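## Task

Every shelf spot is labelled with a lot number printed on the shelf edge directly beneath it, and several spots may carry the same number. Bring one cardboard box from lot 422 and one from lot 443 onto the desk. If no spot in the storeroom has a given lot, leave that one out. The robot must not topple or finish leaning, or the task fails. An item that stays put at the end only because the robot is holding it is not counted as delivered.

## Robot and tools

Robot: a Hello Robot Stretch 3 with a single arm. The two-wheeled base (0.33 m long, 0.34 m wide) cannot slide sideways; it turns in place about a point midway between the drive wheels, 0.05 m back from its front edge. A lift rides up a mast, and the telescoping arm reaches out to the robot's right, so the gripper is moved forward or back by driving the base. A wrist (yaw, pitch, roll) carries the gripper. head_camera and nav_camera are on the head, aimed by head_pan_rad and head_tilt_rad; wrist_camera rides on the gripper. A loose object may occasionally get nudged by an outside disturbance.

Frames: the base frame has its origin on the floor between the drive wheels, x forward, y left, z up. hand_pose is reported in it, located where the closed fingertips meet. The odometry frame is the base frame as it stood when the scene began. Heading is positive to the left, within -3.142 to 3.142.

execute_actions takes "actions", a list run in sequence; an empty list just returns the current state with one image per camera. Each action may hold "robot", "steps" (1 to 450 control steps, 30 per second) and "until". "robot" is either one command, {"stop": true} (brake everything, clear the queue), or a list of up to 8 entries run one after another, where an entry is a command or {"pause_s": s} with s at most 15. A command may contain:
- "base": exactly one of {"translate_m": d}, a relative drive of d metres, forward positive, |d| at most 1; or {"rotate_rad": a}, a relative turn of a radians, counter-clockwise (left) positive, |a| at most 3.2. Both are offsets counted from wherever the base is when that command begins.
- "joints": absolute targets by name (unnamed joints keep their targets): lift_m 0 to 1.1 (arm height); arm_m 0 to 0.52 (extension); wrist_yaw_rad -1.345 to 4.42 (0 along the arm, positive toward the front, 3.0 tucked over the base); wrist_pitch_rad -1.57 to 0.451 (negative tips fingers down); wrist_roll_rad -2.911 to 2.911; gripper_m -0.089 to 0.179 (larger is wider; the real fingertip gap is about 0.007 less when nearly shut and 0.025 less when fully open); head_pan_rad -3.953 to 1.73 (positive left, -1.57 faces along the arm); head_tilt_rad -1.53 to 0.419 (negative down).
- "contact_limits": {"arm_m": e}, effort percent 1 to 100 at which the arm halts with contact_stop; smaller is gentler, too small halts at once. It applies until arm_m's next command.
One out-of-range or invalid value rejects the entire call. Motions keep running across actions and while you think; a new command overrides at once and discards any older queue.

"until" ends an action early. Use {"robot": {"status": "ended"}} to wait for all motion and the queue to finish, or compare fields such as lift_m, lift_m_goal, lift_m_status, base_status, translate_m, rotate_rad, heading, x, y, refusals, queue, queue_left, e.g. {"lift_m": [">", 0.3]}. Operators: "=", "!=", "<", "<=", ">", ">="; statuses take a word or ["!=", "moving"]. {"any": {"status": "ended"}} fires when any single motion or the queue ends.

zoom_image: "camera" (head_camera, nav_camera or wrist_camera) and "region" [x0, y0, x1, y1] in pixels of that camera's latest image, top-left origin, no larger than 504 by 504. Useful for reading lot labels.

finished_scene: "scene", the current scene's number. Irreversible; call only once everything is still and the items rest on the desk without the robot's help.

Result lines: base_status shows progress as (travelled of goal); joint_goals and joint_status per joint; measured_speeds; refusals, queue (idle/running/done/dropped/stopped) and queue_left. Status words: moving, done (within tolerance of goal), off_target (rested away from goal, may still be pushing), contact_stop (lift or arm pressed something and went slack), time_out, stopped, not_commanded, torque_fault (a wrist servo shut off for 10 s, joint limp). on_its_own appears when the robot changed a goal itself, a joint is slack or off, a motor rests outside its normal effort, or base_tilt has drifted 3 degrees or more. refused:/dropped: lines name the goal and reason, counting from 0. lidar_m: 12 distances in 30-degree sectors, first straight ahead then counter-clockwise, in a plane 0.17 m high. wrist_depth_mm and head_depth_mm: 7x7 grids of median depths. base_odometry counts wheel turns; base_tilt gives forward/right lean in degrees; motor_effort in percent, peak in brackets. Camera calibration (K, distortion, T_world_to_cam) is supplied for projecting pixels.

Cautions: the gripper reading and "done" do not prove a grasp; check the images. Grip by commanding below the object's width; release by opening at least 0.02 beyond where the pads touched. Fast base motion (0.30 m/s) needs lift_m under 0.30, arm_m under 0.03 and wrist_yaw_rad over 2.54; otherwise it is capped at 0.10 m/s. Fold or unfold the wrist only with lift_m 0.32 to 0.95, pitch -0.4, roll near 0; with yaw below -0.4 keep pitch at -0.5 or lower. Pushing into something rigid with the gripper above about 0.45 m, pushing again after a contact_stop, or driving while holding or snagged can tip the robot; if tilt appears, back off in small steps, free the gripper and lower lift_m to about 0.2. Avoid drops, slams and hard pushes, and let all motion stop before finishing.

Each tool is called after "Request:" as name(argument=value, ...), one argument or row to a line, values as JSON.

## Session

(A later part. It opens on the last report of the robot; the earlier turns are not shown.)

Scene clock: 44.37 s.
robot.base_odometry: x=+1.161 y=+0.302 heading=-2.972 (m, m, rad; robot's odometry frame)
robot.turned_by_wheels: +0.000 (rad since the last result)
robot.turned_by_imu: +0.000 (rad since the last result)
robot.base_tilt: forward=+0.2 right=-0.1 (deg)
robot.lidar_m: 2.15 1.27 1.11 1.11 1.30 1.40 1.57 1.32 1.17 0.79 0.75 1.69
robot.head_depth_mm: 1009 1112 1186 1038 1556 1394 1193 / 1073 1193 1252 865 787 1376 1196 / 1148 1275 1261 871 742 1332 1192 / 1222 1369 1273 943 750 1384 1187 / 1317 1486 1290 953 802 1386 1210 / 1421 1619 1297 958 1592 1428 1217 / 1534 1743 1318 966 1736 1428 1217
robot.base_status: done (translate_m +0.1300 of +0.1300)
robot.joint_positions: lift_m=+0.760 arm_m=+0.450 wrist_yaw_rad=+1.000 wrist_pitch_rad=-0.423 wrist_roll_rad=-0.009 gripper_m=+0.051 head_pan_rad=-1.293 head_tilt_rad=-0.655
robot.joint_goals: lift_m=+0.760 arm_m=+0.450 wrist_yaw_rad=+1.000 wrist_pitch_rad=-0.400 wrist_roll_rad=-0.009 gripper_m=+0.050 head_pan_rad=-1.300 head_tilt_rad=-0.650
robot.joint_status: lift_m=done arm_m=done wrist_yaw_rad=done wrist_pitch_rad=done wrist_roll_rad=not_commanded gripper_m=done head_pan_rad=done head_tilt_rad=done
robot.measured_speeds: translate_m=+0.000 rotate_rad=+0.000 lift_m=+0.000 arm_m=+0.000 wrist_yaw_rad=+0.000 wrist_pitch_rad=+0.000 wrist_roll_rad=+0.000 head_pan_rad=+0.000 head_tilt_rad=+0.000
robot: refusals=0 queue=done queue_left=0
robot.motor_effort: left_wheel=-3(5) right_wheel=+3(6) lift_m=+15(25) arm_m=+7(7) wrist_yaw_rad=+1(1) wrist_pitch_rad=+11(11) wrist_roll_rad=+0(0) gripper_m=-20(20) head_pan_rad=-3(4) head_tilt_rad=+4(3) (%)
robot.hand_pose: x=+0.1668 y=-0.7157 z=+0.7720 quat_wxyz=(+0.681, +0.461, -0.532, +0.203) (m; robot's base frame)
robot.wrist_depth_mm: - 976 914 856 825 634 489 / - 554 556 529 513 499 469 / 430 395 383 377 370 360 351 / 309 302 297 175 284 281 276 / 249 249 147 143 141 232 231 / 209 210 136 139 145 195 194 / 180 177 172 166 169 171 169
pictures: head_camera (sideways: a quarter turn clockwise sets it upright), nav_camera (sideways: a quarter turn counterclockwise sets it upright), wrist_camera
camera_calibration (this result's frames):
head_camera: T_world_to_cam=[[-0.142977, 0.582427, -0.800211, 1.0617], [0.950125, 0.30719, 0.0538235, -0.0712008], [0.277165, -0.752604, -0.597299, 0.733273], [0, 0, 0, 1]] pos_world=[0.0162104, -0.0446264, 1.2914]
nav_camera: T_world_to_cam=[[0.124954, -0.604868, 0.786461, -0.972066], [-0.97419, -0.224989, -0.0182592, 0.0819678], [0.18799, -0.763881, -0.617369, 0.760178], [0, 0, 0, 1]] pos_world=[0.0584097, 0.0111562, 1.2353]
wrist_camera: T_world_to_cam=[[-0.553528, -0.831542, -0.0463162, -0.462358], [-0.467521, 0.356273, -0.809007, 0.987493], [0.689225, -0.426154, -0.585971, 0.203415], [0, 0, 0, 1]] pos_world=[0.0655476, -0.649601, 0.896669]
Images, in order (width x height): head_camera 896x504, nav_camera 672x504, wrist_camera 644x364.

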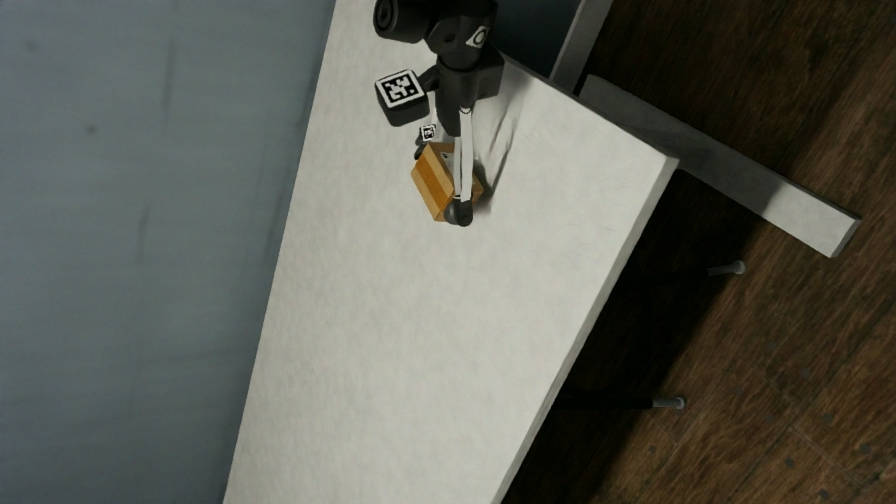

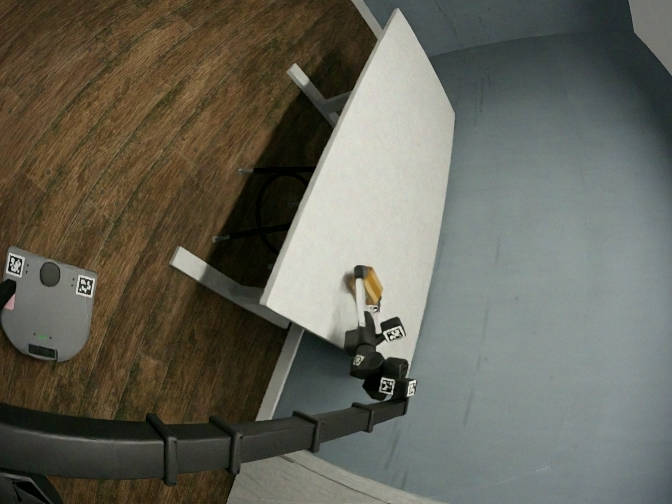

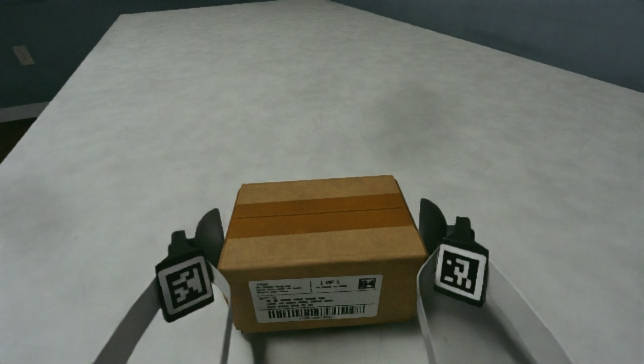

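Request:
execute_actions(
  actions=[
    {"robot": [{"joints": {"lift_m": 0.744}}, {"joints": {"gripper_m": 0.175}}], "steps": 150, "until": {"robot": {"gripper_m": [">", 0.14]}}},
    {"robot": {"joints": {"lift_m": 0.815}}, "steps": 200, "until": {"robot": {"lift_m": [">", 0.803]}}},
    {"robot": {"joints": {"arm_m": 0.0, "wrist_yaw_rad": 2.85, "head_pan_rad": -1.9, "head_tilt_rad": -0.6}, "base": {"rotate_rad": 0.112}}, "steps": 200, "until": {"robot": {"base_status": ["!=", "moving"]}}},
    {"robot": {"joints": {"gripper_m": 0.04}, "base": {"translate_m": 1.0}}, "steps": 200, "until": {"robot": {"arm_m": ["<", 0.10], "wrist_yaw_rad": [">", 1.6]}}},
    {"robot": {"joints": {"lift_m": 0.28}}, "steps": 10},
  ],
)

Scene clock: 51.67 s.
robot.base_odometry: x=+0.998 y=+0.255 heading=-2.860 (m, m, rad; robot's odometry frame)
robot.turned_by_wheels: +0.112 (rad since the last result)
robot.turned_by_imu: +0.115 (rad since the last result)
robot.base_tilt: forward=+0.2 right=-0.3 (deg)
robot.lidar_m: 1.71 1.13 1.05 1.06 1.32 1.55 1.74 1.32 1.24 0.71 0.86 2.73
robot.head_depth_mm: 1018 1127 1266 1426 1611 1442 - / 1026 1142 1284 1465 1656 1537 - / 1040 1159 1281 1426 1647 1527 1179 / 1057 1172 1282 1012 785 696 - / 1067 1186 1296 1024 793 1435 - / 1081 1201 1303 1028 794 1119 - / 1095 1215 1331 1036 802 1402 1251
robot.base_status: moving (translate_m +0.1698 of +1.0000)
robot.joint_positions: lift_m=+0.805 arm_m=+0.051 wrist_yaw_rad=+2.849 wrist_pitch_rad=-0.417 wrist_roll_rad=-0.009 gripper_m=+0.040 head_pan_rad=-1.893 head_tilt_rad=-0.606
robot.joint_goals: lift_m=+0.280 arm_m=+0.000 wrist_yaw_rad=+2.850 wrist_pitch_rad=-0.400 wrist_roll_rad=-0.009 gripper_m=+0.040 head_pan_rad=-1.900 head_tilt_rad=-0.600
robot.joint_status: lift_m=moving arm_m=moving wrist_yaw_rad=moving wrist_pitch_rad=done wrist_roll_rad=not_commanded gripper_m=done head_pan_rad=done head_tilt_rad=done
robot.measured_speeds: translate_m=+0.100 rotate_rad=+0.000 lift_m=-0.063 arm_m=-0.119 wrist_yaw_rad=+0.000 wrist_pitch_rad=+0.000 wrist_roll_rad=+0.000 head_pan_rad=+0.000 head_tilt_rad=+0.000
robot: refusals=0 queue=running queue_left=0
robot.motor_effort: left_wheel=-1(12) right_wheel=+7(13) lift_m=+11(30) arm_m=-9(5) wrist_yaw_rad=+4(4) wrist_pitch_rad=+8(11) wrist_roll_rad=+0(0) gripper_m=+0(87) head_pan_rad=-4(38) head_tilt_rad=+2(10) (%)
robot.hand_pose: x=+0.0436 y=+0.0187 z=+0.8175 quat_wxyz=(+0.246, +0.703, +0.045, +0.666) (m; robot's base frame)
robot.wrist_depth_mm: - - - - - - - / - - - - - - - / - - - - - - - / - - - - - - - / - - - - - - - / - - - - - - - / - - 997 984 - 980 919
pictures: head_camera (sideways: a quarter turn clockwise sets it upright), nav_camera (sideways: a quarter turn counterclockwise sets it upright), wrist_camera
camera_calibration (this result's frames):
head_camera: T_world_to_cam=[[0.197981, 0.523169, -0.828914, 1.09704], [0.958503, -0.280295, 0.0520239, -0.0689124], [-0.205123, -0.804816, -0.556952, 0.683725], [0, 0, 0, 1]] pos_world=[-0.0108925, -0.0429814, 1.29374]
nav_camera: T_world_to_cam=[[-0.225735, -0.532145, 0.816006, -1.00844], [-0.93144, 0.363303, -0.0207457, 0.0849454], [-0.285417, -0.764744, -0.577671, 0.711421], [0, 0, 0, 1]] pos_world=[0.0545333, -0.0234432, 1.23562]
wrist_camera: T_world_to_cam=[[0.951668, -0.3036, -0.0464152, 0.00676742], [-0.212716, -0.542541, -0.812651, 0.713762], [0.221539, 0.783247, -0.580899, 0.621594], [0, 0, 0, 1]] pos_world=[0.00768089, -0.0975622, 0.941437]
Images, in order (width x height): head_camera 896x504, nav_camera 672x504, wrist_camera 644x364.

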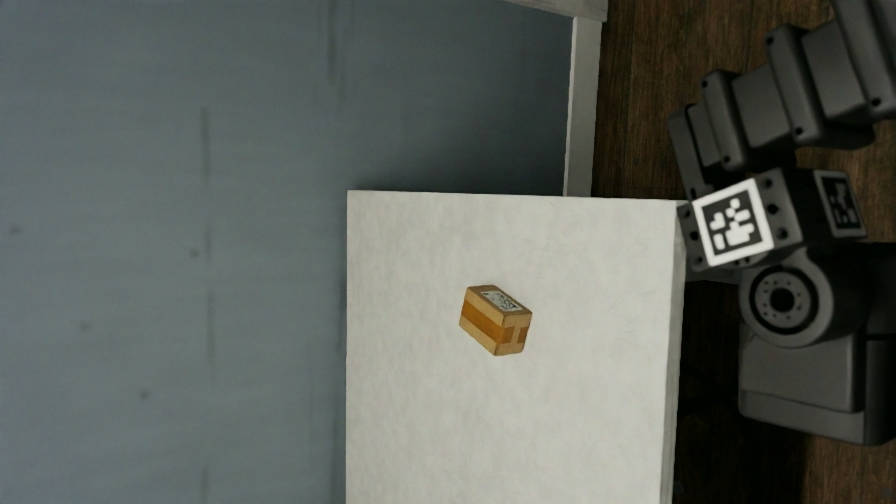

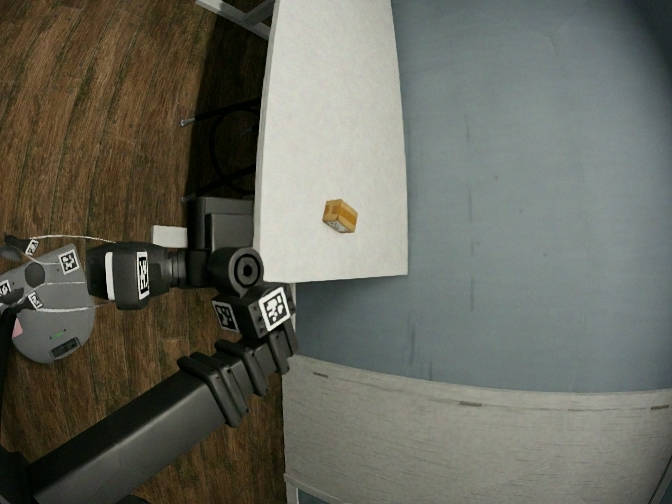

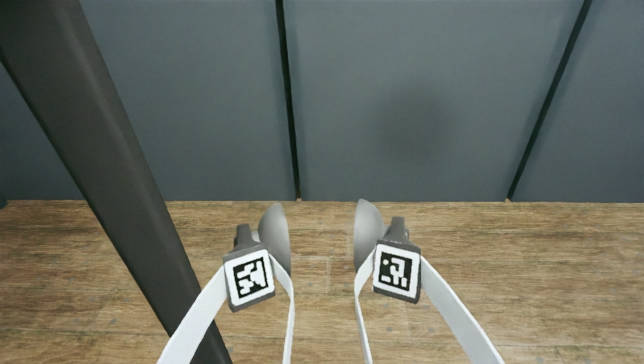

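Request:
execute_actions(
  actions=[
    {"robot": {"joints": {"head_pan_rad": 0.2, "head_tilt_rad": -0.7}}, "steps": 300, "until": {"robot": {"lift_m": ["<", 0.297]}}},
    {"robot": {"base": {"translate_m": 1.0}}, "steps": 200, "until": {"robot": {"x": ["<", 0.1]}}},
    {"robot": {"base": {"translate_m": 0.7}}, "steps": 1},
  ],
)

Scene clock: 58.17 s.
robot.base_odometry: x=+0.086 y=-0.009 heading=-2.860 (m, m, rad; robot's odometry frame)
robot.turned_by_wheels: +0.000 (rad since the last result)
robot.turned_by_imu: +0.001 (rad since the last result)
robot.base_tilt: forward=-0.6 right=+0.2 (deg)
robot.lidar_m: 1.87 0.74 0.68 0.69 0.86 1.81 2.61 1.12 0.97 1.23 2.01 1.85
robot.head_depth_mm: 1647 1817 2030 2008 1628 1364 1174 / 1748 1960 2197 2026 1634 1366 1174 / 1871 2087 2408 2043 1644 1377 1184 / 1998 2274 2482 1968 1581 1383 1191 / 856 946 1045 1173 1348 1389 1180 / 764 833 917 1020 1135 1300 1196 / 693 751 814 891 983 1103 1185
robot.base_status: moving (translate_m +0.0098 of +0.7000)
robot.joint_positions: lift_m=+0.280 arm_m=+0.003 wrist_yaw_rad=+2.849 wrist_pitch_rad=-0.416 wrist_roll_rad=-0.009 gripper_m=+0.040 head_pan_rad=+0.193 head_tilt_rad=-0.692
robot.joint_goals: lift_m=+0.280 arm_m=+0.000 wrist_yaw_rad=+2.850 wrist_pitch_rad=-0.400 wrist_roll_rad=-0.009 gripper_m=+0.040 head_pan_rad=+0.200 head_tilt_rad=-0.700
robot.joint_status: lift_m=done arm_m=done wrist_yaw_rad=done wrist_pitch_rad=done wrist_roll_rad=not_commanded gripper_m=done head_pan_rad=done head_tilt_rad=done
robot.measured_speeds: translate_m=+0.294 rotate_rad=+0.000 lift_m=+0.000 arm_m=+0.000 wrist_yaw_rad=+0.000 wrist_pitch_rad=+0.000 wrist_roll_rad=+0.000 head_pan_rad=+0.000 head_tilt_rad=+0.000
robot: refusals=0 queue=running queue_left=0
robot.motor_effort: left_wheel=+0(6) right_wheel=+7(11) lift_m=+14(12) arm_m=-6(6) wrist_yaw_rad=+2(2) wrist_pitch_rad=+8(8) wrist_roll_rad=+0(0) gripper_m=+0(0) head_pan_rad=+3(37) head_tilt_rad=-3(17) (%)
robot.hand_pose: x=+0.0435 y=+0.0674 z=+0.2935 quat_wxyz=(+0.246, +0.703, +0.045, +0.666) (m; robot's base frame)
robot.wrist_depth_mm: 687 676 687 673 669 651 658 / - 780 754 728 715 712 695 / - 848 842 852 824 798 783 / - 745 743 724 701 679 702 / 590 617 620 581 596 565 559 / 516 - - 492 473 479 470 / 453 - - 422 419 419 411
pictures: head_camera (sideways: a quarter turn clockwise sets it upright), nav_camera (sideways: a quarter turn counterclockwise sets it upright), wrist_camera
camera_calibration (this result's frames):
head_camera: T_world_to_cam=[[-0.620943, -0.0987777, -0.777607, 1.03515], [-0.223766, 0.973085, 0.0550753, -0.0656671], [0.751238, 0.208201, -0.626333, 0.768152], [0, 0, 0, 1]] pos_world=[0.0510114, 0.00621976, 1.28968]
nav_camera: T_world_to_cam=[[0.641271, 0.0788223, 0.763255, -0.944966], [0.141167, -0.98985, -0.0163823, 0.0727198], [0.754217, 0.118252, -0.64589, 0.793824], [0, 0, 0, 1]] pos_world=[-0.00300118, 0.0525951, 1.23516]
wrist_camera: T_world_to_cam=[[0.951819, -0.303126, -0.0464174, -0.00271406], [-0.212413, -0.542524, -0.812741, 0.314294], [0.221181, 0.783442, -0.580773, 0.279006], [0, 0, 0, 1]] pos_world=[0.0076325, -0.0488962, 0.417353]
Images, in order (width x height): head_camera 896x504, nav_camera 672x504, wrist_camera 644x364.

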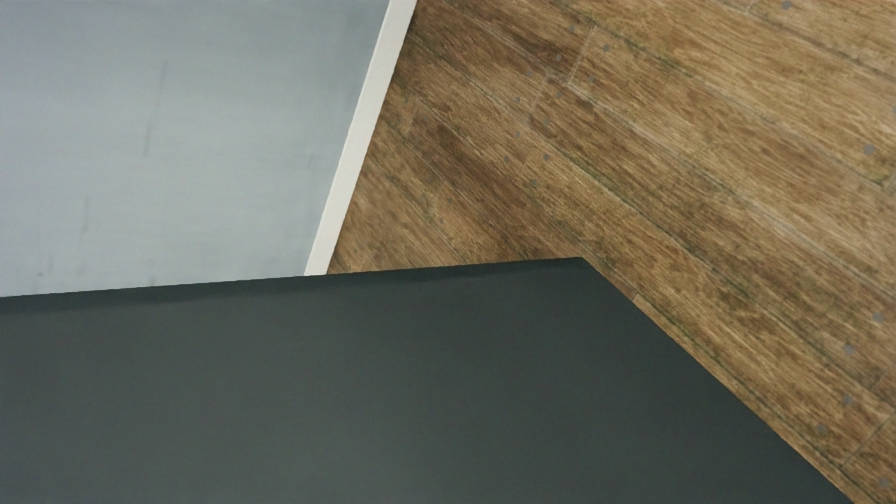

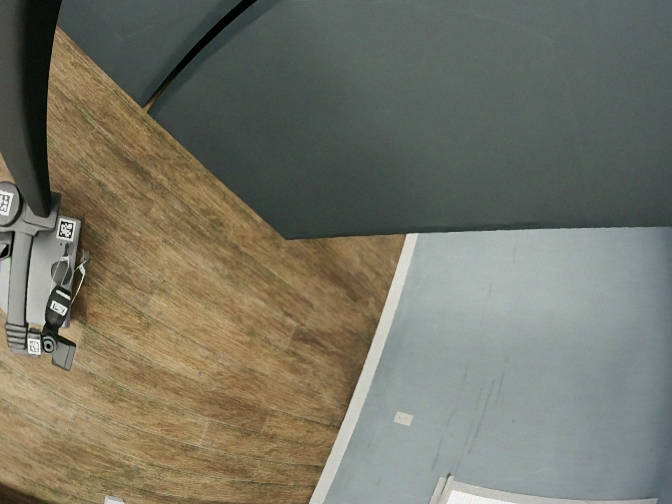

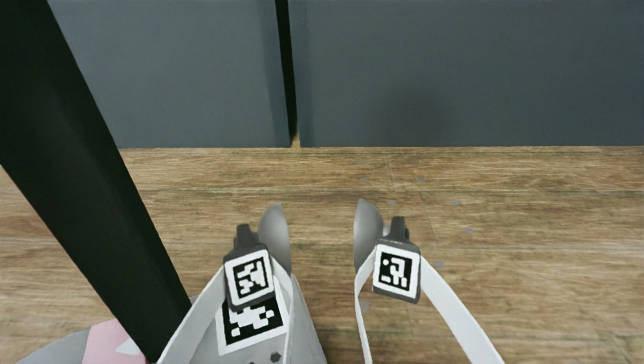

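Corner is clear (~0.3 m left). Continue into the passage.

Request:
execute_actions(
  actions=[
    {"steps": 200, "until": {"robot": {"x": ["<", -0.29]}}},
    {"robot": [{"base": {"translate_m": 1.0}}, {"base": {"rotate_rad": 1.163}}], "steps": 300, "until": {"robot": {"status": "ended"}}},
  ],
)

Scene clock: 65.93 s.
robot.base_odometry: x=-1.251 y=-0.396 heading=-1.697 (m, m, rad; robot's odometry frame)
robot.turned_by_wheels: +1.163 (rad since the last result)
robot.turned_by_imu: +1.189 (rad since the last result)
robot.base_tilt: forward=+0.1 right=-0.2 (deg)
robot.lidar_m: 1.60 0.65 0.48 0.54 2.37 1.81 2.15 0.81 0.58 0.56 0.59 0.80
robot.head_depth_mm: 1322 1483 1684 1900 1632 1368 1162 / 1356 1518 1735 1925 1639 1364 1182 / 1379 1556 1784 1985 1640 1374 1181 / 1398 1599 1838 2006 1652 1385 1192 / 1448 1638 1883 2038 1680 1389 1192 / 1481 1687 1955 2089 1658 1269 1175 / 1517 1725 2015 2040 902 948 994
robot.base_status: done (rotate_rad +1.1629 of +1.1630)
robot.joint_positions: lift_m=+0.280 arm_m=+0.003 wrist_yaw_rad=+2.849 wrist_pitch_rad=-0.416 wrist_roll_rad=-0.009 gripper_m=+0.040 head_pan_rad=+0.193 head_tilt_rad=-0.692
robot.joint_goals: lift_m=+0.280 arm_m=+0.000 wrist_yaw_rad=+2.850 wrist_pitch_rad=-0.400 wrist_roll_rad=-0.009 gripper_m=+0.040 head_pan_rad=+0.200 head_tilt_rad=-0.700
robot.joint_status: lift_m=done arm_m=done wrist_yaw_rad=done wrist_pitch_rad=done wrist_roll_rad=not_commanded gripper_m=done head_pan_rad=done head_tilt_rad=done
robot.measured_speeds: translate_m=+0.000 rotate_rad=+0.000 lift_m=+0.000 arm_m=+0.000 wrist_yaw_rad=+0.000 wrist_pitch_rad=+0.000 wrist_roll_rad=+0.000 head_pan_rad=+0.000 head_tilt_rad=+0.000
robot: refusals=0 queue=done queue_left=0
robot.motor_effort: left_wheel=-3(12) right_wheel=+3(14) lift_m=+14(14) arm_m=-6(7) wrist_yaw_rad=+0(2) wrist_pitch_rad=+8(8) wrist_roll_rad=+0(0) gripper_m=+0(0) head_pan_rad=+2(3) head_tilt_rad=-4(5) (%)
robot.hand_pose: x=+0.0435 y=+0.0674 z=+0.2934 quat_wxyz=(+0.246, +0.703, +0.045, +0.666) (m; robot's base frame)
robot.wrist_depth_mm: - - - 495 546 611 - / - - - 548 603 - - / - - 957 611 694 828 888 / - 750 741 683 706 697 682 / 601 618 615 578 599 569 559 / 518 - - 491 479 484 472 / 454 - - 427 419 416 418
pictures: head_camera (sideways: a quarter turn clockwise sets it upright), nav_camera (sideways: a quarter turn counterclockwise sets it upright), wrist_camera
camera_calibration (this result's frames):
head_camera: T_world_to_cam=[[-0.620941, -0.09882, -0.777603, 1.03515], [-0.223831, 0.973071, 0.0550755, -0.065667], [0.75122, 0.20825, -0.626339, 0.768159], [0, 0, 0, 1]] pos_world=[0.0510109, 0.00622274, 1.28968]
nav_camera: T_world_to_cam=[[0.641271, 0.078866, 0.763251, -0.944961], [0.141232, -0.989841, -0.016382, 0.0727189], [0.754205, 0.118301, -0.645895, 0.793831], [0, 0, 0, 1]] pos_world=[-0.00300513, 0.0525944, 1.23516]
wrist_camera: T_world_to_cam=[[0.951819, -0.303126, -0.0464175, -0.00271472], [-0.212413, -0.542524, -0.812741, 0.314289], [0.221181, 0.783442, -0.580773, 0.279005], [0, 0, 0, 1]] pos_world=[0.0076325, -0.0488977, 0.417348]
Images, in order (width x height): head_camera 896x504, nav_camera 672x504, wrist_camera 644x364.

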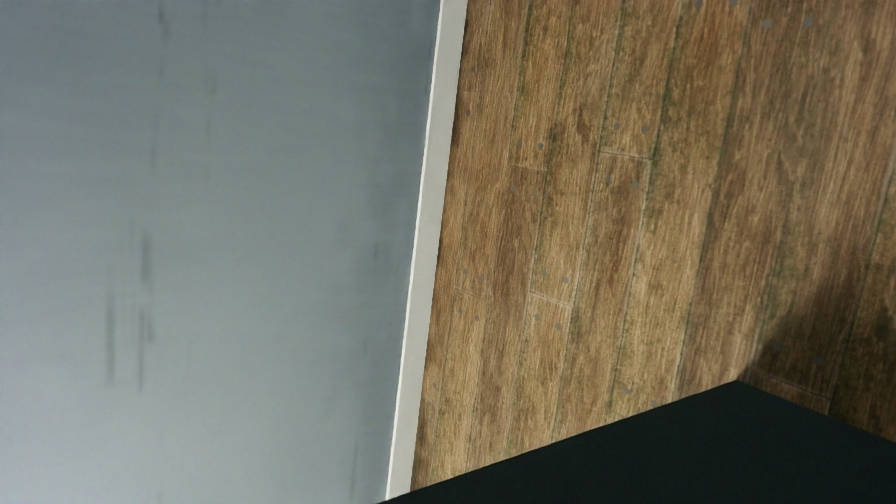

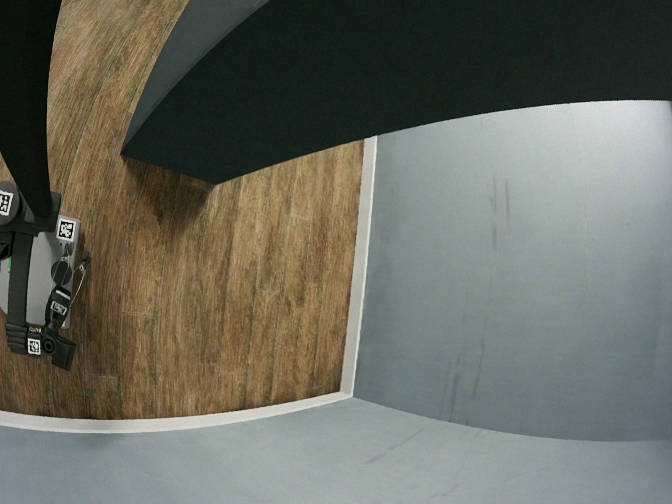

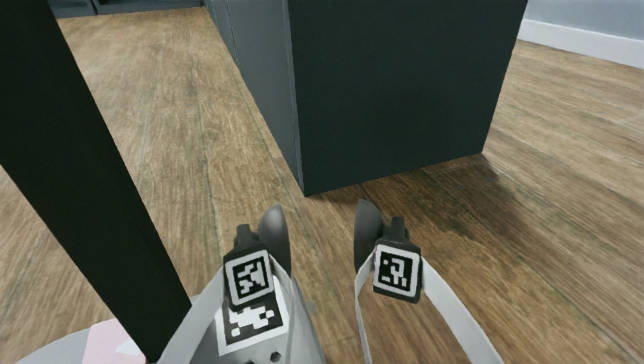

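Request:
execute_actions(
  actions=[
    {"robot": {"base": {"translate_m": 1.0}, "joints": {"head_pan_rad": -2.35, "head_tilt_rad": -0.5}}, "steps": 200, "until": {"robot": {"translate_m": [">", 0.5]}}},
    {"robot": [{"base": {"translate_m": 0.60}}, {"base": {"rotate_rad": -1.56}}, {"base": {"translate_m": -1.0}}], "steps": 400, "until": {"robot": {"translate_m": ["<", -0.40]}}},
    {"robot": {"base": {"translate_m": -1.0}}, "steps": 1},
  ],
)

Scene clock: 75.67 s.
robot.base_odometry: x=-0.979 y=-1.537 heading=+3.026 (m, m, rad; robot's odometry frame)
robot.turned_by_wheels: -1.560 (rad since the last result)
robot.turned_by_imu: -1.592 (rad since the last result)
robot.base_tilt: forward=+0.1 right=-0.1 (deg)
robot.lidar_m: 0.97 0.71 0.52 0.50 0.52 0.71 1.93 1.06 1.00 0.51 1.39 1.01
robot.head_depth_mm: 881 945 1006 1142 1304 1508 1283 / 954 1031 1039 1235 1246 1430 1300 / 1047 1147 978 1370 1169 1434 1258 / 1084 1182 982 1382 1164 1011 1224 / 1002 1074 930 715 1169 930 1203 / 922 994 1011 678 1175 931 832 / 865 923 954 651 1116 934 789
robot.base_status: moving (translate_m -0.0098 of -1.0000)
robot.joint_positions: lift_m=+0.280 arm_m=+0.003 wrist_yaw_rad=+2.849 wrist_pitch_rad=-0.416 wrist_roll_rad=-0.009 gripper_m=+0.040 head_pan_rad=-2.343 head_tilt_rad=-0.506
robot.joint_goals: lift_m=+0.280 arm_m=+0.000 wrist_yaw_rad=+2.850 wrist_pitch_rad=-0.400 wrist_roll_rad=-0.009 gripper_m=+0.040 head_pan_rad=-2.350 head_tilt_rad=-0.500
robot.joint_status: lift_m=done arm_m=done wrist_yaw_rad=done wrist_pitch_rad=done wrist_roll_rad=not_commanded gripper_m=done head_pan_rad=done head_tilt_rad=done
robot.measured_speeds: translate_m=-0.294 rotate_rad=+0.000 lift_m=+0.000 arm_m=+0.000 wrist_yaw_rad=+0.000 wrist_pitch_rad=+0.000 wrist_roll_rad=+0.000 head_pan_rad=+0.000 head_tilt_rad=+0.000
robot: refusals=0 queue=running queue_left=0
robot.motor_effort: left_wheel=+1(16) right_wheel=-8(12) lift_m=+15(14) arm_m=-6(7) wrist_yaw_rad=+2(1) wrist_pitch_rad=+8(8) wrist_roll_rad=+0(0) gripper_m=+0(0) head_pan_rad=-4(37) head_tilt_rad=+3(23) (%)
robot.hand_pose: x=+0.0435 y=+0.0674 z=+0.2934 quat_wxyz=(+0.246, +0.703, +0.045, +0.666) (m; robot's base frame)
robot.wrist_depth_mm: 426 449 493 539 596 670 767 / - 481 539 588 659 754 819 / - 538 585 670 724 824 838 / - 586 625 678 712 701 696 / 560 610 609 583 600 564 554 / 516 - - 494 473 487 475 / 452 - - 431 423 416 409
pictures: head_camera (sideways: a quarter turn clockwise sets it upright), nav_camera (sideways: a quarter turn counterclockwise sets it upright), wrist_camera
camera_calibration (this result's frames):
head_camera: T_world_to_cam=[[0.346708, 0.323995, -0.880239, 1.16307], [0.744369, -0.666038, 0.0480383, -0.0624239], [-0.570709, -0.671878, -0.472093, 0.575544], [0, 0, 0, 1]] pos_world=[-0.0283093, -0.031709, 1.29849]
nav_camera: T_world_to_cam=[[-0.376435, -0.32085, 0.86911, -1.07677], [-0.682006, 0.730899, -0.0255688, 0.089706], [-0.627028, -0.602364, -0.493958, 0.604589], [0, 0, 0, 1]] pos_world=[0.0349413, -0.0468645, 1.23676]
wrist_camera: T_world_to_cam=[[0.951822, -0.303119, -0.0464171, -0.00271133], [-0.212408, -0.542526, -0.812741, 0.314291], [0.221175, 0.783444, -0.580773, 0.278997], [0, 0, 0, 1]] pos_world=[0.00763172, -0.0488893, 0.417345]
Images, in order (width x height): head_camera 896x504, nav_camera 672x504, wrist_camera 644x364.

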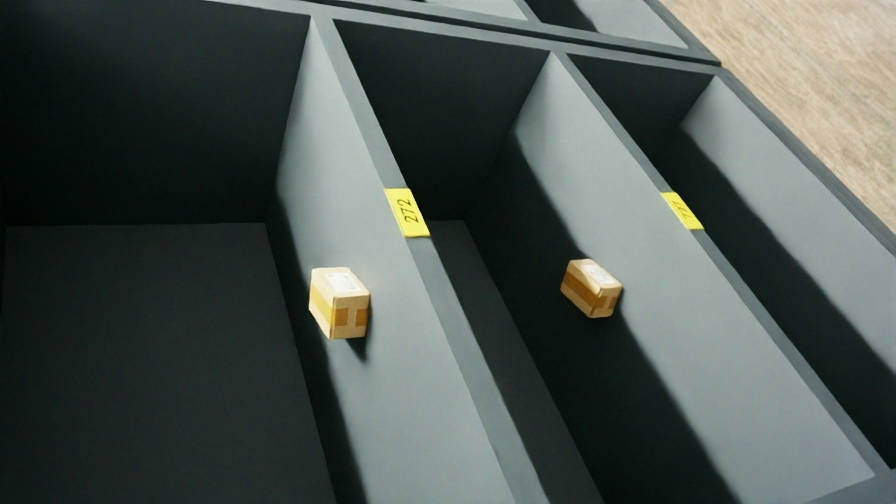

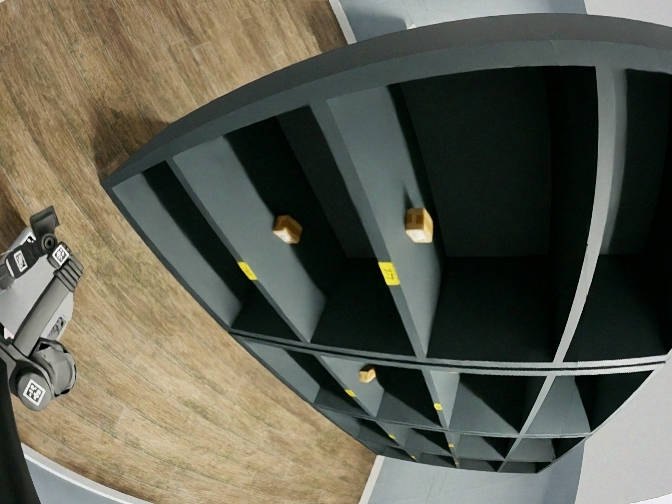

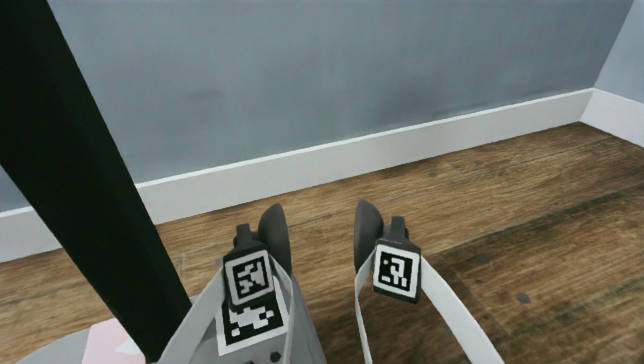

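272 and 777. Continue.

Request:
execute_actions(
  actions=[
    {"steps": 200, "until": {"robot": {"x": [">", -0.45]}}},
    {"robot": {"base": {"translate_m": -1.0}}, "steps": 200, "until": {"robot": {"x": [">", 0.02]}}},
  ],
)

Scene clock: 79.10 s.
robot.base_odometry: x=+0.025 y=-1.654 heading=+3.026 (m, m, rad; robot's odometry frame)
robot.turned_by_wheels: +0.000 (rad since the last result)
robot.turned_by_imu: +0.000 (rad since the last result)
robot.base_tilt: forward=+0.3 right=+0.3 (deg)
robot.lidar_m: 1.95 0.71 0.52 0.50 0.51 0.70 1.93 0.99 1.00 0.51 1.00 1.06
robot.head_depth_mm: 805 880 966 1134 1664 1508 1287 / 874 943 968 1123 1192 1392 1289 / 957 1049 974 1255 1160 1435 1265 / 1054 1149 992 1378 1168 984 1228 / 1005 1081 997 713 1175 929 1204 / 929 999 847 678 1186 933 1153 / 867 923 951 649 1117 937 792
robot.base_status: moving (translate_m -0.4708 of -1.0000)
robot.joint_positions: lift_m=+0.280 arm_m=+0.003 wrist_yaw_rad=+2.849 wrist_pitch_rad=-0.416 wrist_roll_rad=-0.009 gripper_m=+0.040 head_pan_rad=-2.343 head_tilt_rad=-0.506
robot.joint_goals: lift_m=+0.280 arm_m=+0.000 wrist_yaw_rad=+2.850 wrist_pitch_rad=-0.400 wrist_roll_rad=-0.009 gripper_m=+0.040 head_pan_rad=-2.350 head_tilt_rad=-0.500
robot.joint_status: lift_m=done arm_m=done wrist_yaw_rad=done wrist_pitch_rad=done wrist_roll_rad=not_commanded gripper_m=done head_pan_rad=done head_tilt_rad=done
robot.measured_speeds: translate_m=-0.294 rotate_rad=+0.000 lift_m=+0.000 arm_m=+0.000 wrist_yaw_rad=+0.000 wrist_pitch_rad=+0.000 wrist_roll_rad=+0.000 head_pan_rad=+0.000 head_tilt_rad=+0.000
robot: refusals=0 queue=running queue_left=0
robot.motor_effort: left_wheel=+2(3) right_wheel=-8(7) lift_m=+15(14) arm_m=-7(7) wrist_yaw_rad=+1(2) wrist_pitch_rad=+8(8) wrist_roll_rad=+0(0) gripper_m=+0(0) head_pan_rad=-4(4) head_tilt_rad=+4(3) (%)
robot.hand_pose: x=+0.0435 y=+0.0674 z=+0.2934 quat_wxyz=(+0.246, +0.703, +0.045, +0.666) (m; robot's base frame)
robot.wrist_depth_mm: 425 446 485 541 594 666 752 / - 482 532 586 649 734 851 / - 527 580 654 717 788 911 / - 585 625 692 718 702 690 / 545 605 618 586 609 569 552 / 516 - - 499 477 484 481 / 445 - - 427 422 423 415
pictures: head_camera (sideways: a quarter turn clockwise sets it upright), nav_camera (sideways: a quarter turn counterclockwise sets it upright), wrist_camera
camera_calibration (this result's frames):
head_camera: T_world_to_cam=[[0.346708, 0.323995, -0.880239, 1.16307], [0.744369, -0.666038, 0.0480383, -0.0624239], [-0.570709, -0.671878, -0.472093, 0.575544], [0, 0, 0, 1]] pos_world=[-0.0283093, -0.031709, 1.29848]
nav_camera: T_world_to_cam=[[-0.376435, -0.32085, 0.86911, -1.07677], [-0.682006, 0.730899, -0.0255688, 0.089706], [-0.627028, -0.602363, -0.493958, 0.604589], [0, 0, 0, 1]] pos_world=[0.0349413, -0.0468645, 1.23676]
wrist_camera: T_world_to_cam=[[0.951822, -0.303119, -0.0464173, -0.00271131], [-0.212409, -0.542526, -0.812741, 0.314291], [0.221175, 0.783444, -0.580773, 0.278997], [0, 0, 0, 1]] pos_world=[0.00763176, -0.0488893, 0.417345]
Images, in order (width x height): head_camera 896x504, nav_camera 672x504, wrist_camera 644x364.

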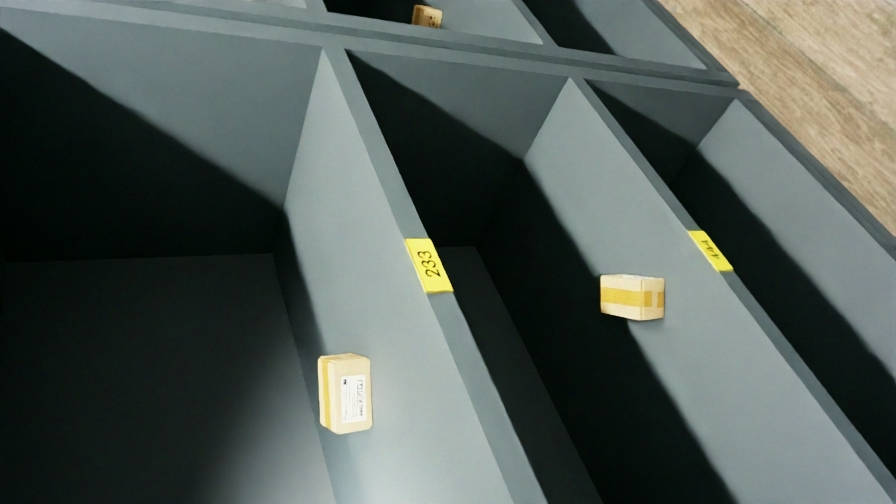

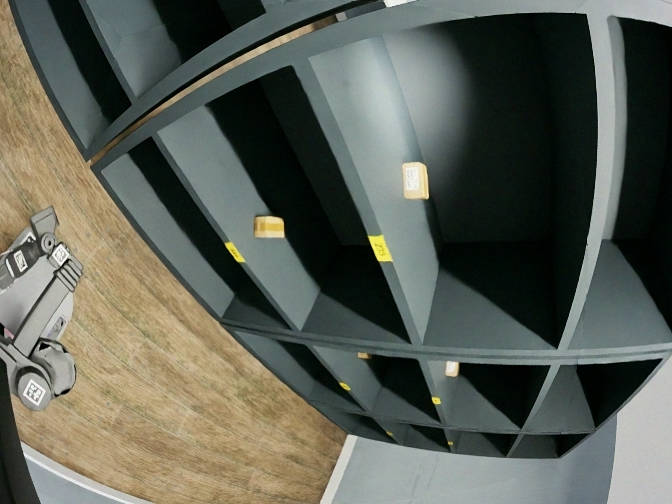

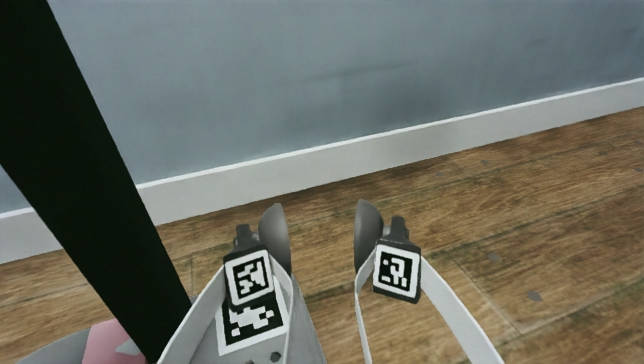

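Request:
zoom_image(
  camera="head_camera",
  region=[675, 220, 745, 280],
)

Request:
execute_actions(
  actions=[
    {"robot": {"base": {"translate_m": -1.0}}, "steps": 200, "until": {"robot": {"x": [">", 0.48]}}},
    {"robot": {"base": {"translate_m": -1.0}}, "steps": 200, "until": {"robot": {"x": [">", 0.95]}}},
  ],
)

Region (675, 220, 745, 280) of head_camera's 896x504 image, scaled by 7.200, with more detail than that image has; it fills the top 432 rows of this view, and the rest is white.

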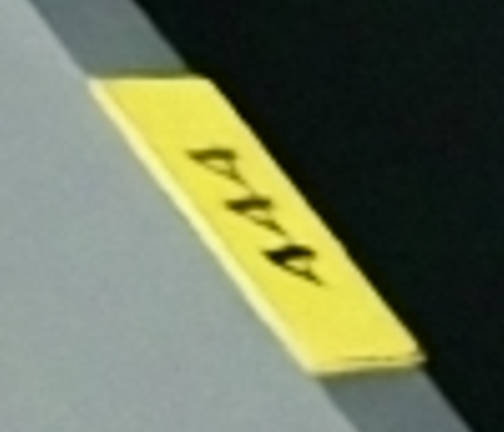

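Scene clock: 82.27 s.
robot.base_odometry: x=+0.951 y=-1.761 heading=+3.026 (m, m, rad; robot's odometry frame)
robot.turned_by_wheels: +0.000 (rad since the last result)
robot.turned_by_imu: +0.000 (rad since the last result)
robot.base_tilt: forward=+0.6 right=+0.5 (deg)
robot.lidar_m: 1.93 0.70 0.51 0.49 0.51 0.70 1.83 0.99 1.00 0.52 1.00 1.06
robot.head_depth_mm: 804 878 972 1142 1655 1514 1294 / 875 944 967 1128 1203 1394 1289 / 963 1041 970 1266 1162 1423 1267 / 1047 1148 990 1376 1167 1016 1222 / 1006 1088 1004 754 1178 929 1228 / 932 998 1013 677 1183 931 1144 / 869 930 950 651 1130 936 791
robot.base_status: moving (translate_m -0.4708 of -1.0000)
robot.joint_positions: lift_m=+0.280 arm_m=+0.003 wrist_yaw_rad=+2.849 wrist_pitch_rad=-0.416 wrist_roll_rad=-0.009 gripper_m=+0.040 head_pan_rad=-2.343 head_tilt_rad=-0.506
robot.joint_goals: lift_m=+0.280 arm_m=+0.000 wrist_yaw_rad=+2.850 wrist_pitch_rad=-0.400 wrist_roll_rad=-0.009 gripper_m=+0.040 head_pan_rad=-2.350 head_tilt_rad=-0.500
robot.joint_status: lift_m=done arm_m=done wrist_yaw_rad=done wrist_pitch_rad=done wrist_roll_rad=not_commanded gripper_m=done head_pan_rad=done head_tilt_rad=done
robot.measured_speeds: translate_m=-0.294 rotate_rad=+0.000 lift_m=+0.000 arm_m=+0.000 wrist_yaw_rad=+0.000 wrist_pitch_rad=+0.000 wrist_roll_rad=+0.000 head_pan_rad=+0.000 head_tilt_rad=+0.000
robot: refusals=0 queue=running queue_left=0
robot.motor_effort: left_wheel=+1(3) right_wheel=-7(7) lift_m=+14(14) arm_m=-6(6) wrist_yaw_rad=+1(1) wrist_pitch_rad=+8(8) wrist_roll_rad=+0(0) gripper_m=+0(0) head_pan_rad=-4(4) head_tilt_rad=+3(3) (%)
robot.hand_pose: x=+0.0435 y=+0.0674 z=+0.2934 quat_wxyz=(+0.246, +0.703, +0.045, +0.666) (m; robot's base frame)
robot.wrist_depth_mm: 423 436 485 526 596 665 756 / - 481 523 586 645 763 858 / - 530 580 650 719 804 897 / - 575 624 677 714 685 677 / 545 605 616 581 605 573 547 / 508 - - 497 476 485 480 / 454 - - 427 425 419 410
pictures: head_camera (sideways: a quarter turn clockwise sets it upright), nav_camera (sideways: a quarter turn counterclockwise sets it upright), wrist_camera
camera_calibration (this result's frames):
head_camera: T_world_to_cam=[[0.346708, 0.323995, -0.880239, 1.16307], [0.744369, -0.666038, 0.0480383, -0.0624238], [-0.570709, -0.671878, -0.472093, 0.575544], [0, 0, 0, 1]] pos_world=[-0.0283093, -0.031709, 1.29849]
nav_camera: T_world_to_cam=[[-0.376435, -0.32085, 0.86911, -1.07677], [-0.682006, 0.730899, -0.0255688, 0.089706], [-0.627028, -0.602364, -0.493958, 0.604589], [0, 0, 0, 1]] pos_world=[0.0349413, -0.0468645, 1.23676]
wrist_camera: T_world_to_cam=[[0.951821, -0.303119, -0.0464173, -0.00271132], [-0.212409, -0.542526, -0.812741, 0.314291], [0.221175, 0.783444, -0.580773, 0.278997], [0, 0, 0, 1]] pos_world=[0.00763179, -0.0488893, 0.417345]
Images, in order (width x height): head_camera 896x504, nav_camera 672x504, wrist_camera 644x364.

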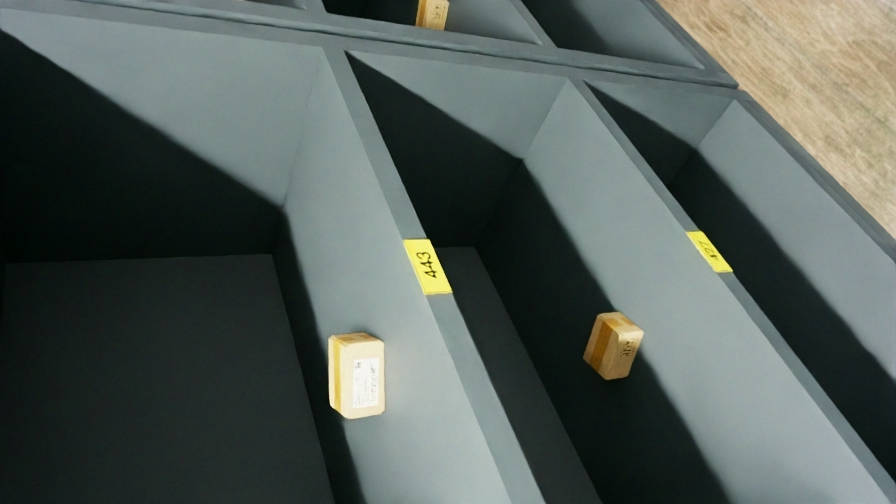

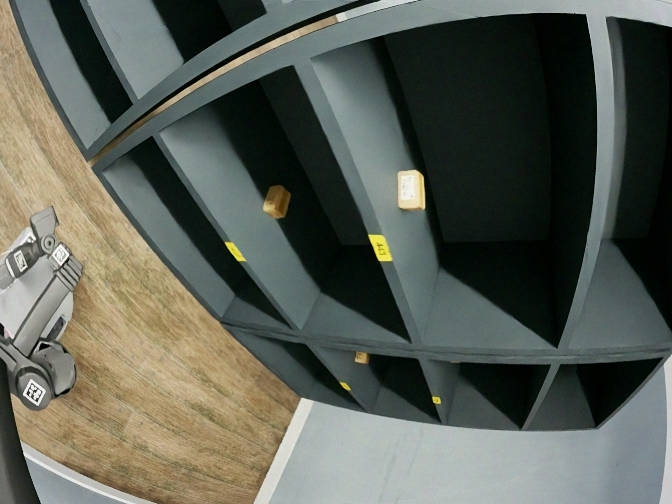

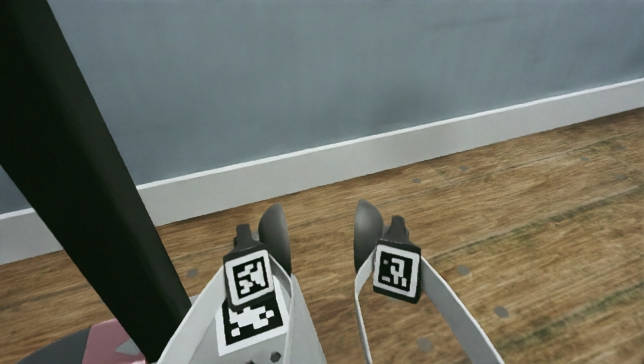

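Request:
execute_actions(
  actions=[],
)

Scene clock: 83.10 s.
robot.base_odometry: x=+1.194 y=-1.789 heading=+3.026 (m, m, rad; robot's odometry frame)
robot.turned_by_wheels: +0.000 (rad since the last result)
robot.turned_by_imu: +0.000 (rad since the last result)
robot.base_tilt: forward=+0.5 right=-0.9 (deg)
robot.lidar_m: 1.93 0.70 0.51 0.49 0.51 0.70 1.58 0.79 0.84 0.93 0.57 1.28
robot.head_depth_mm: 1459 1555 1221 1553 1727 1512 1287 / 690 764 870 1393 1199 1475 1288 / 668 729 794 887 1011 1148 1254 / 741 813 867 985 1097 1016 1218 / 831 921 963 752 1182 929 1229 / 910 994 1017 679 1182 936 1143 / 872 927 950 650 1128 908 791
robot.base_status: moving (translate_m -0.7160 of -1.0000)
robot.joint_positions: lift_m=+0.280 arm_m=+0.003 wrist_yaw_rad=+2.849 wrist_pitch_rad=-0.416 wrist_roll_rad=-0.009 gripper_m=+0.040 head_pan_rad=-2.343 head_tilt_rad=-0.506
robot.joint_goals: lift_m=+0.280 arm_m=+0.000 wrist_yaw_rad=+2.850 wrist_pitch_rad=-0.400 wrist_roll_rad=-0.009 gripper_m=+0.040 head_pan_rad=-2.350 head_tilt_rad=-0.500
robot.joint_status: lift_m=done arm_m=done wrist_yaw_rad=done wrist_pitch_rad=done wrist_roll_rad=not_commanded gripper_m=done head_pan_rad=done head_tilt_rad=done
robot.measured_speeds: translate_m=-0.294 rotate_rad=+0.000 lift_m=+0.000 arm_m=+0.000 wrist_yaw_rad=+0.000 wrist_pitch_rad=+0.000 wrist_roll_rad=+0.000 head_pan_rad=+0.000 head_tilt_rad=+0.000
robot: refusals=0 queue=running queue_left=0
robot.motor_effort: left_wheel=+2(2) right_wheel=-5(7) lift_m=+14(14) arm_m=-7(6) wrist_yaw_rad=+1(2) wrist_pitch_rad=+8(8) wrist_roll_rad=+0(0) gripper_m=+0(0) head_pan_rad=-4(3) head_tilt_rad=+2(2) (%)
robot.hand_pose: x=+0.0435 y=+0.0674 z=+0.2934 quat_wxyz=(+0.246, +0.703, +0.045, +0.666) (m; robot's base frame)
robot.wrist_depth_mm: 418 438 478 532 598 669 753 / - 476 526 595 644 747 835 / - 519 575 644 727 812 871 / - 579 637 680 715 694 688 / 556 596 612 578 591 568 569 / 515 - - 491 479 486 471 / 451 - - 428 418 421 411
pictures: head_camera (sideways: a quarter turn clockwise sets it upright), nav_camera (sideways: a quarter turn counterclockwise sets it upright), wrist_camera
camera_calibration (this result's frames):
head_camera: T_world_to_cam=[[0.346708, 0.323995, -0.880239, 1.16307], [0.744369, -0.666038, 0.0480383, -0.0624239], [-0.570709, -0.671878, -0.472093, 0.575544], [0, 0, 0, 1]] pos_world=[-0.0283093, -0.031709, 1.29849]
nav_camera: T_world_to_cam=[[-0.376435, -0.32085, 0.86911, -1.07677], [-0.682006, 0.730899, -0.0255688, 0.089706], [-0.627028, -0.602364, -0.493958, 0.604589], [0, 0, 0, 1]] pos_world=[0.0349413, -0.0468645, 1.23676]
wrist_camera: T_world_to_cam=[[0.951822, -0.303119, -0.0464172, -0.00271129], [-0.212409, -0.542526, -0.812741, 0.314291], [0.221175, 0.783444, -0.580773, 0.278997], [0, 0, 0, 1]] pos_world=[0.00763173, -0.0488893, 0.417345]
Images, in order (width x height): head_camera 896x504, nav_camera 672x504, wrist_camera 644x364.

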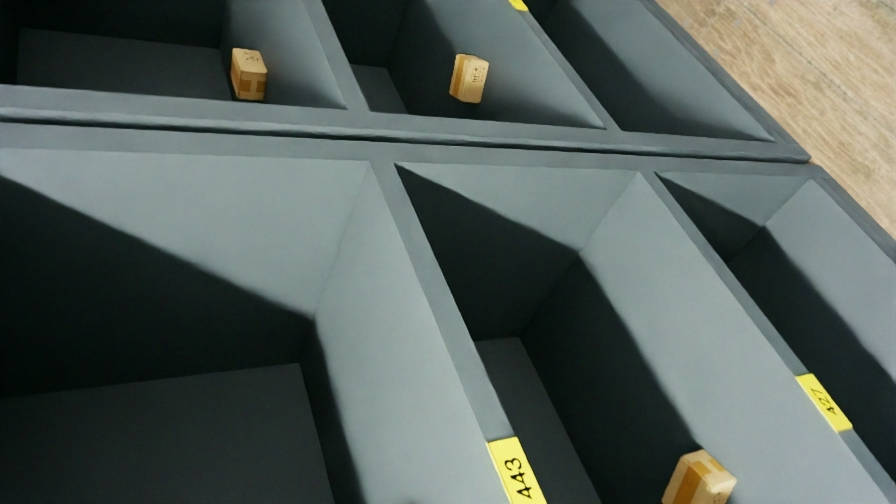

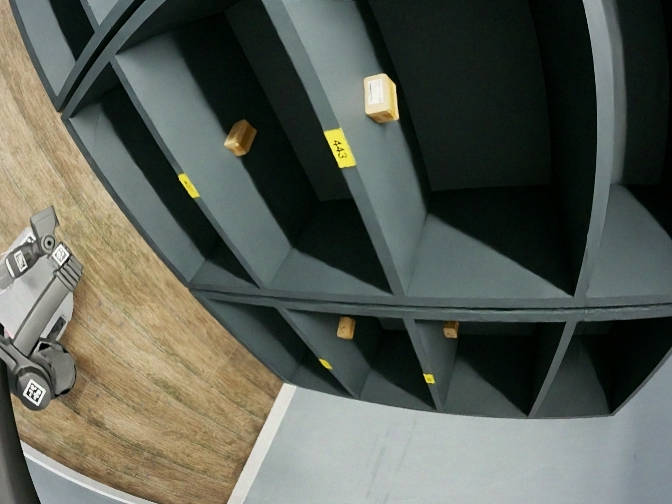

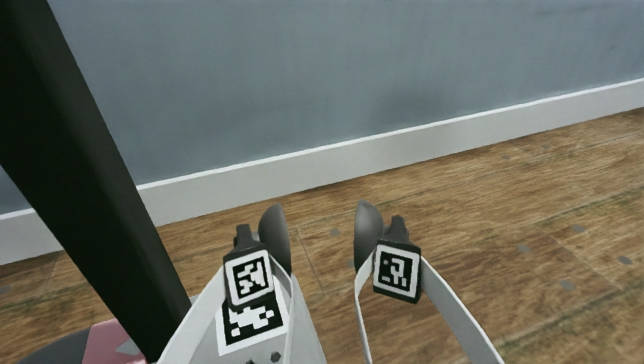

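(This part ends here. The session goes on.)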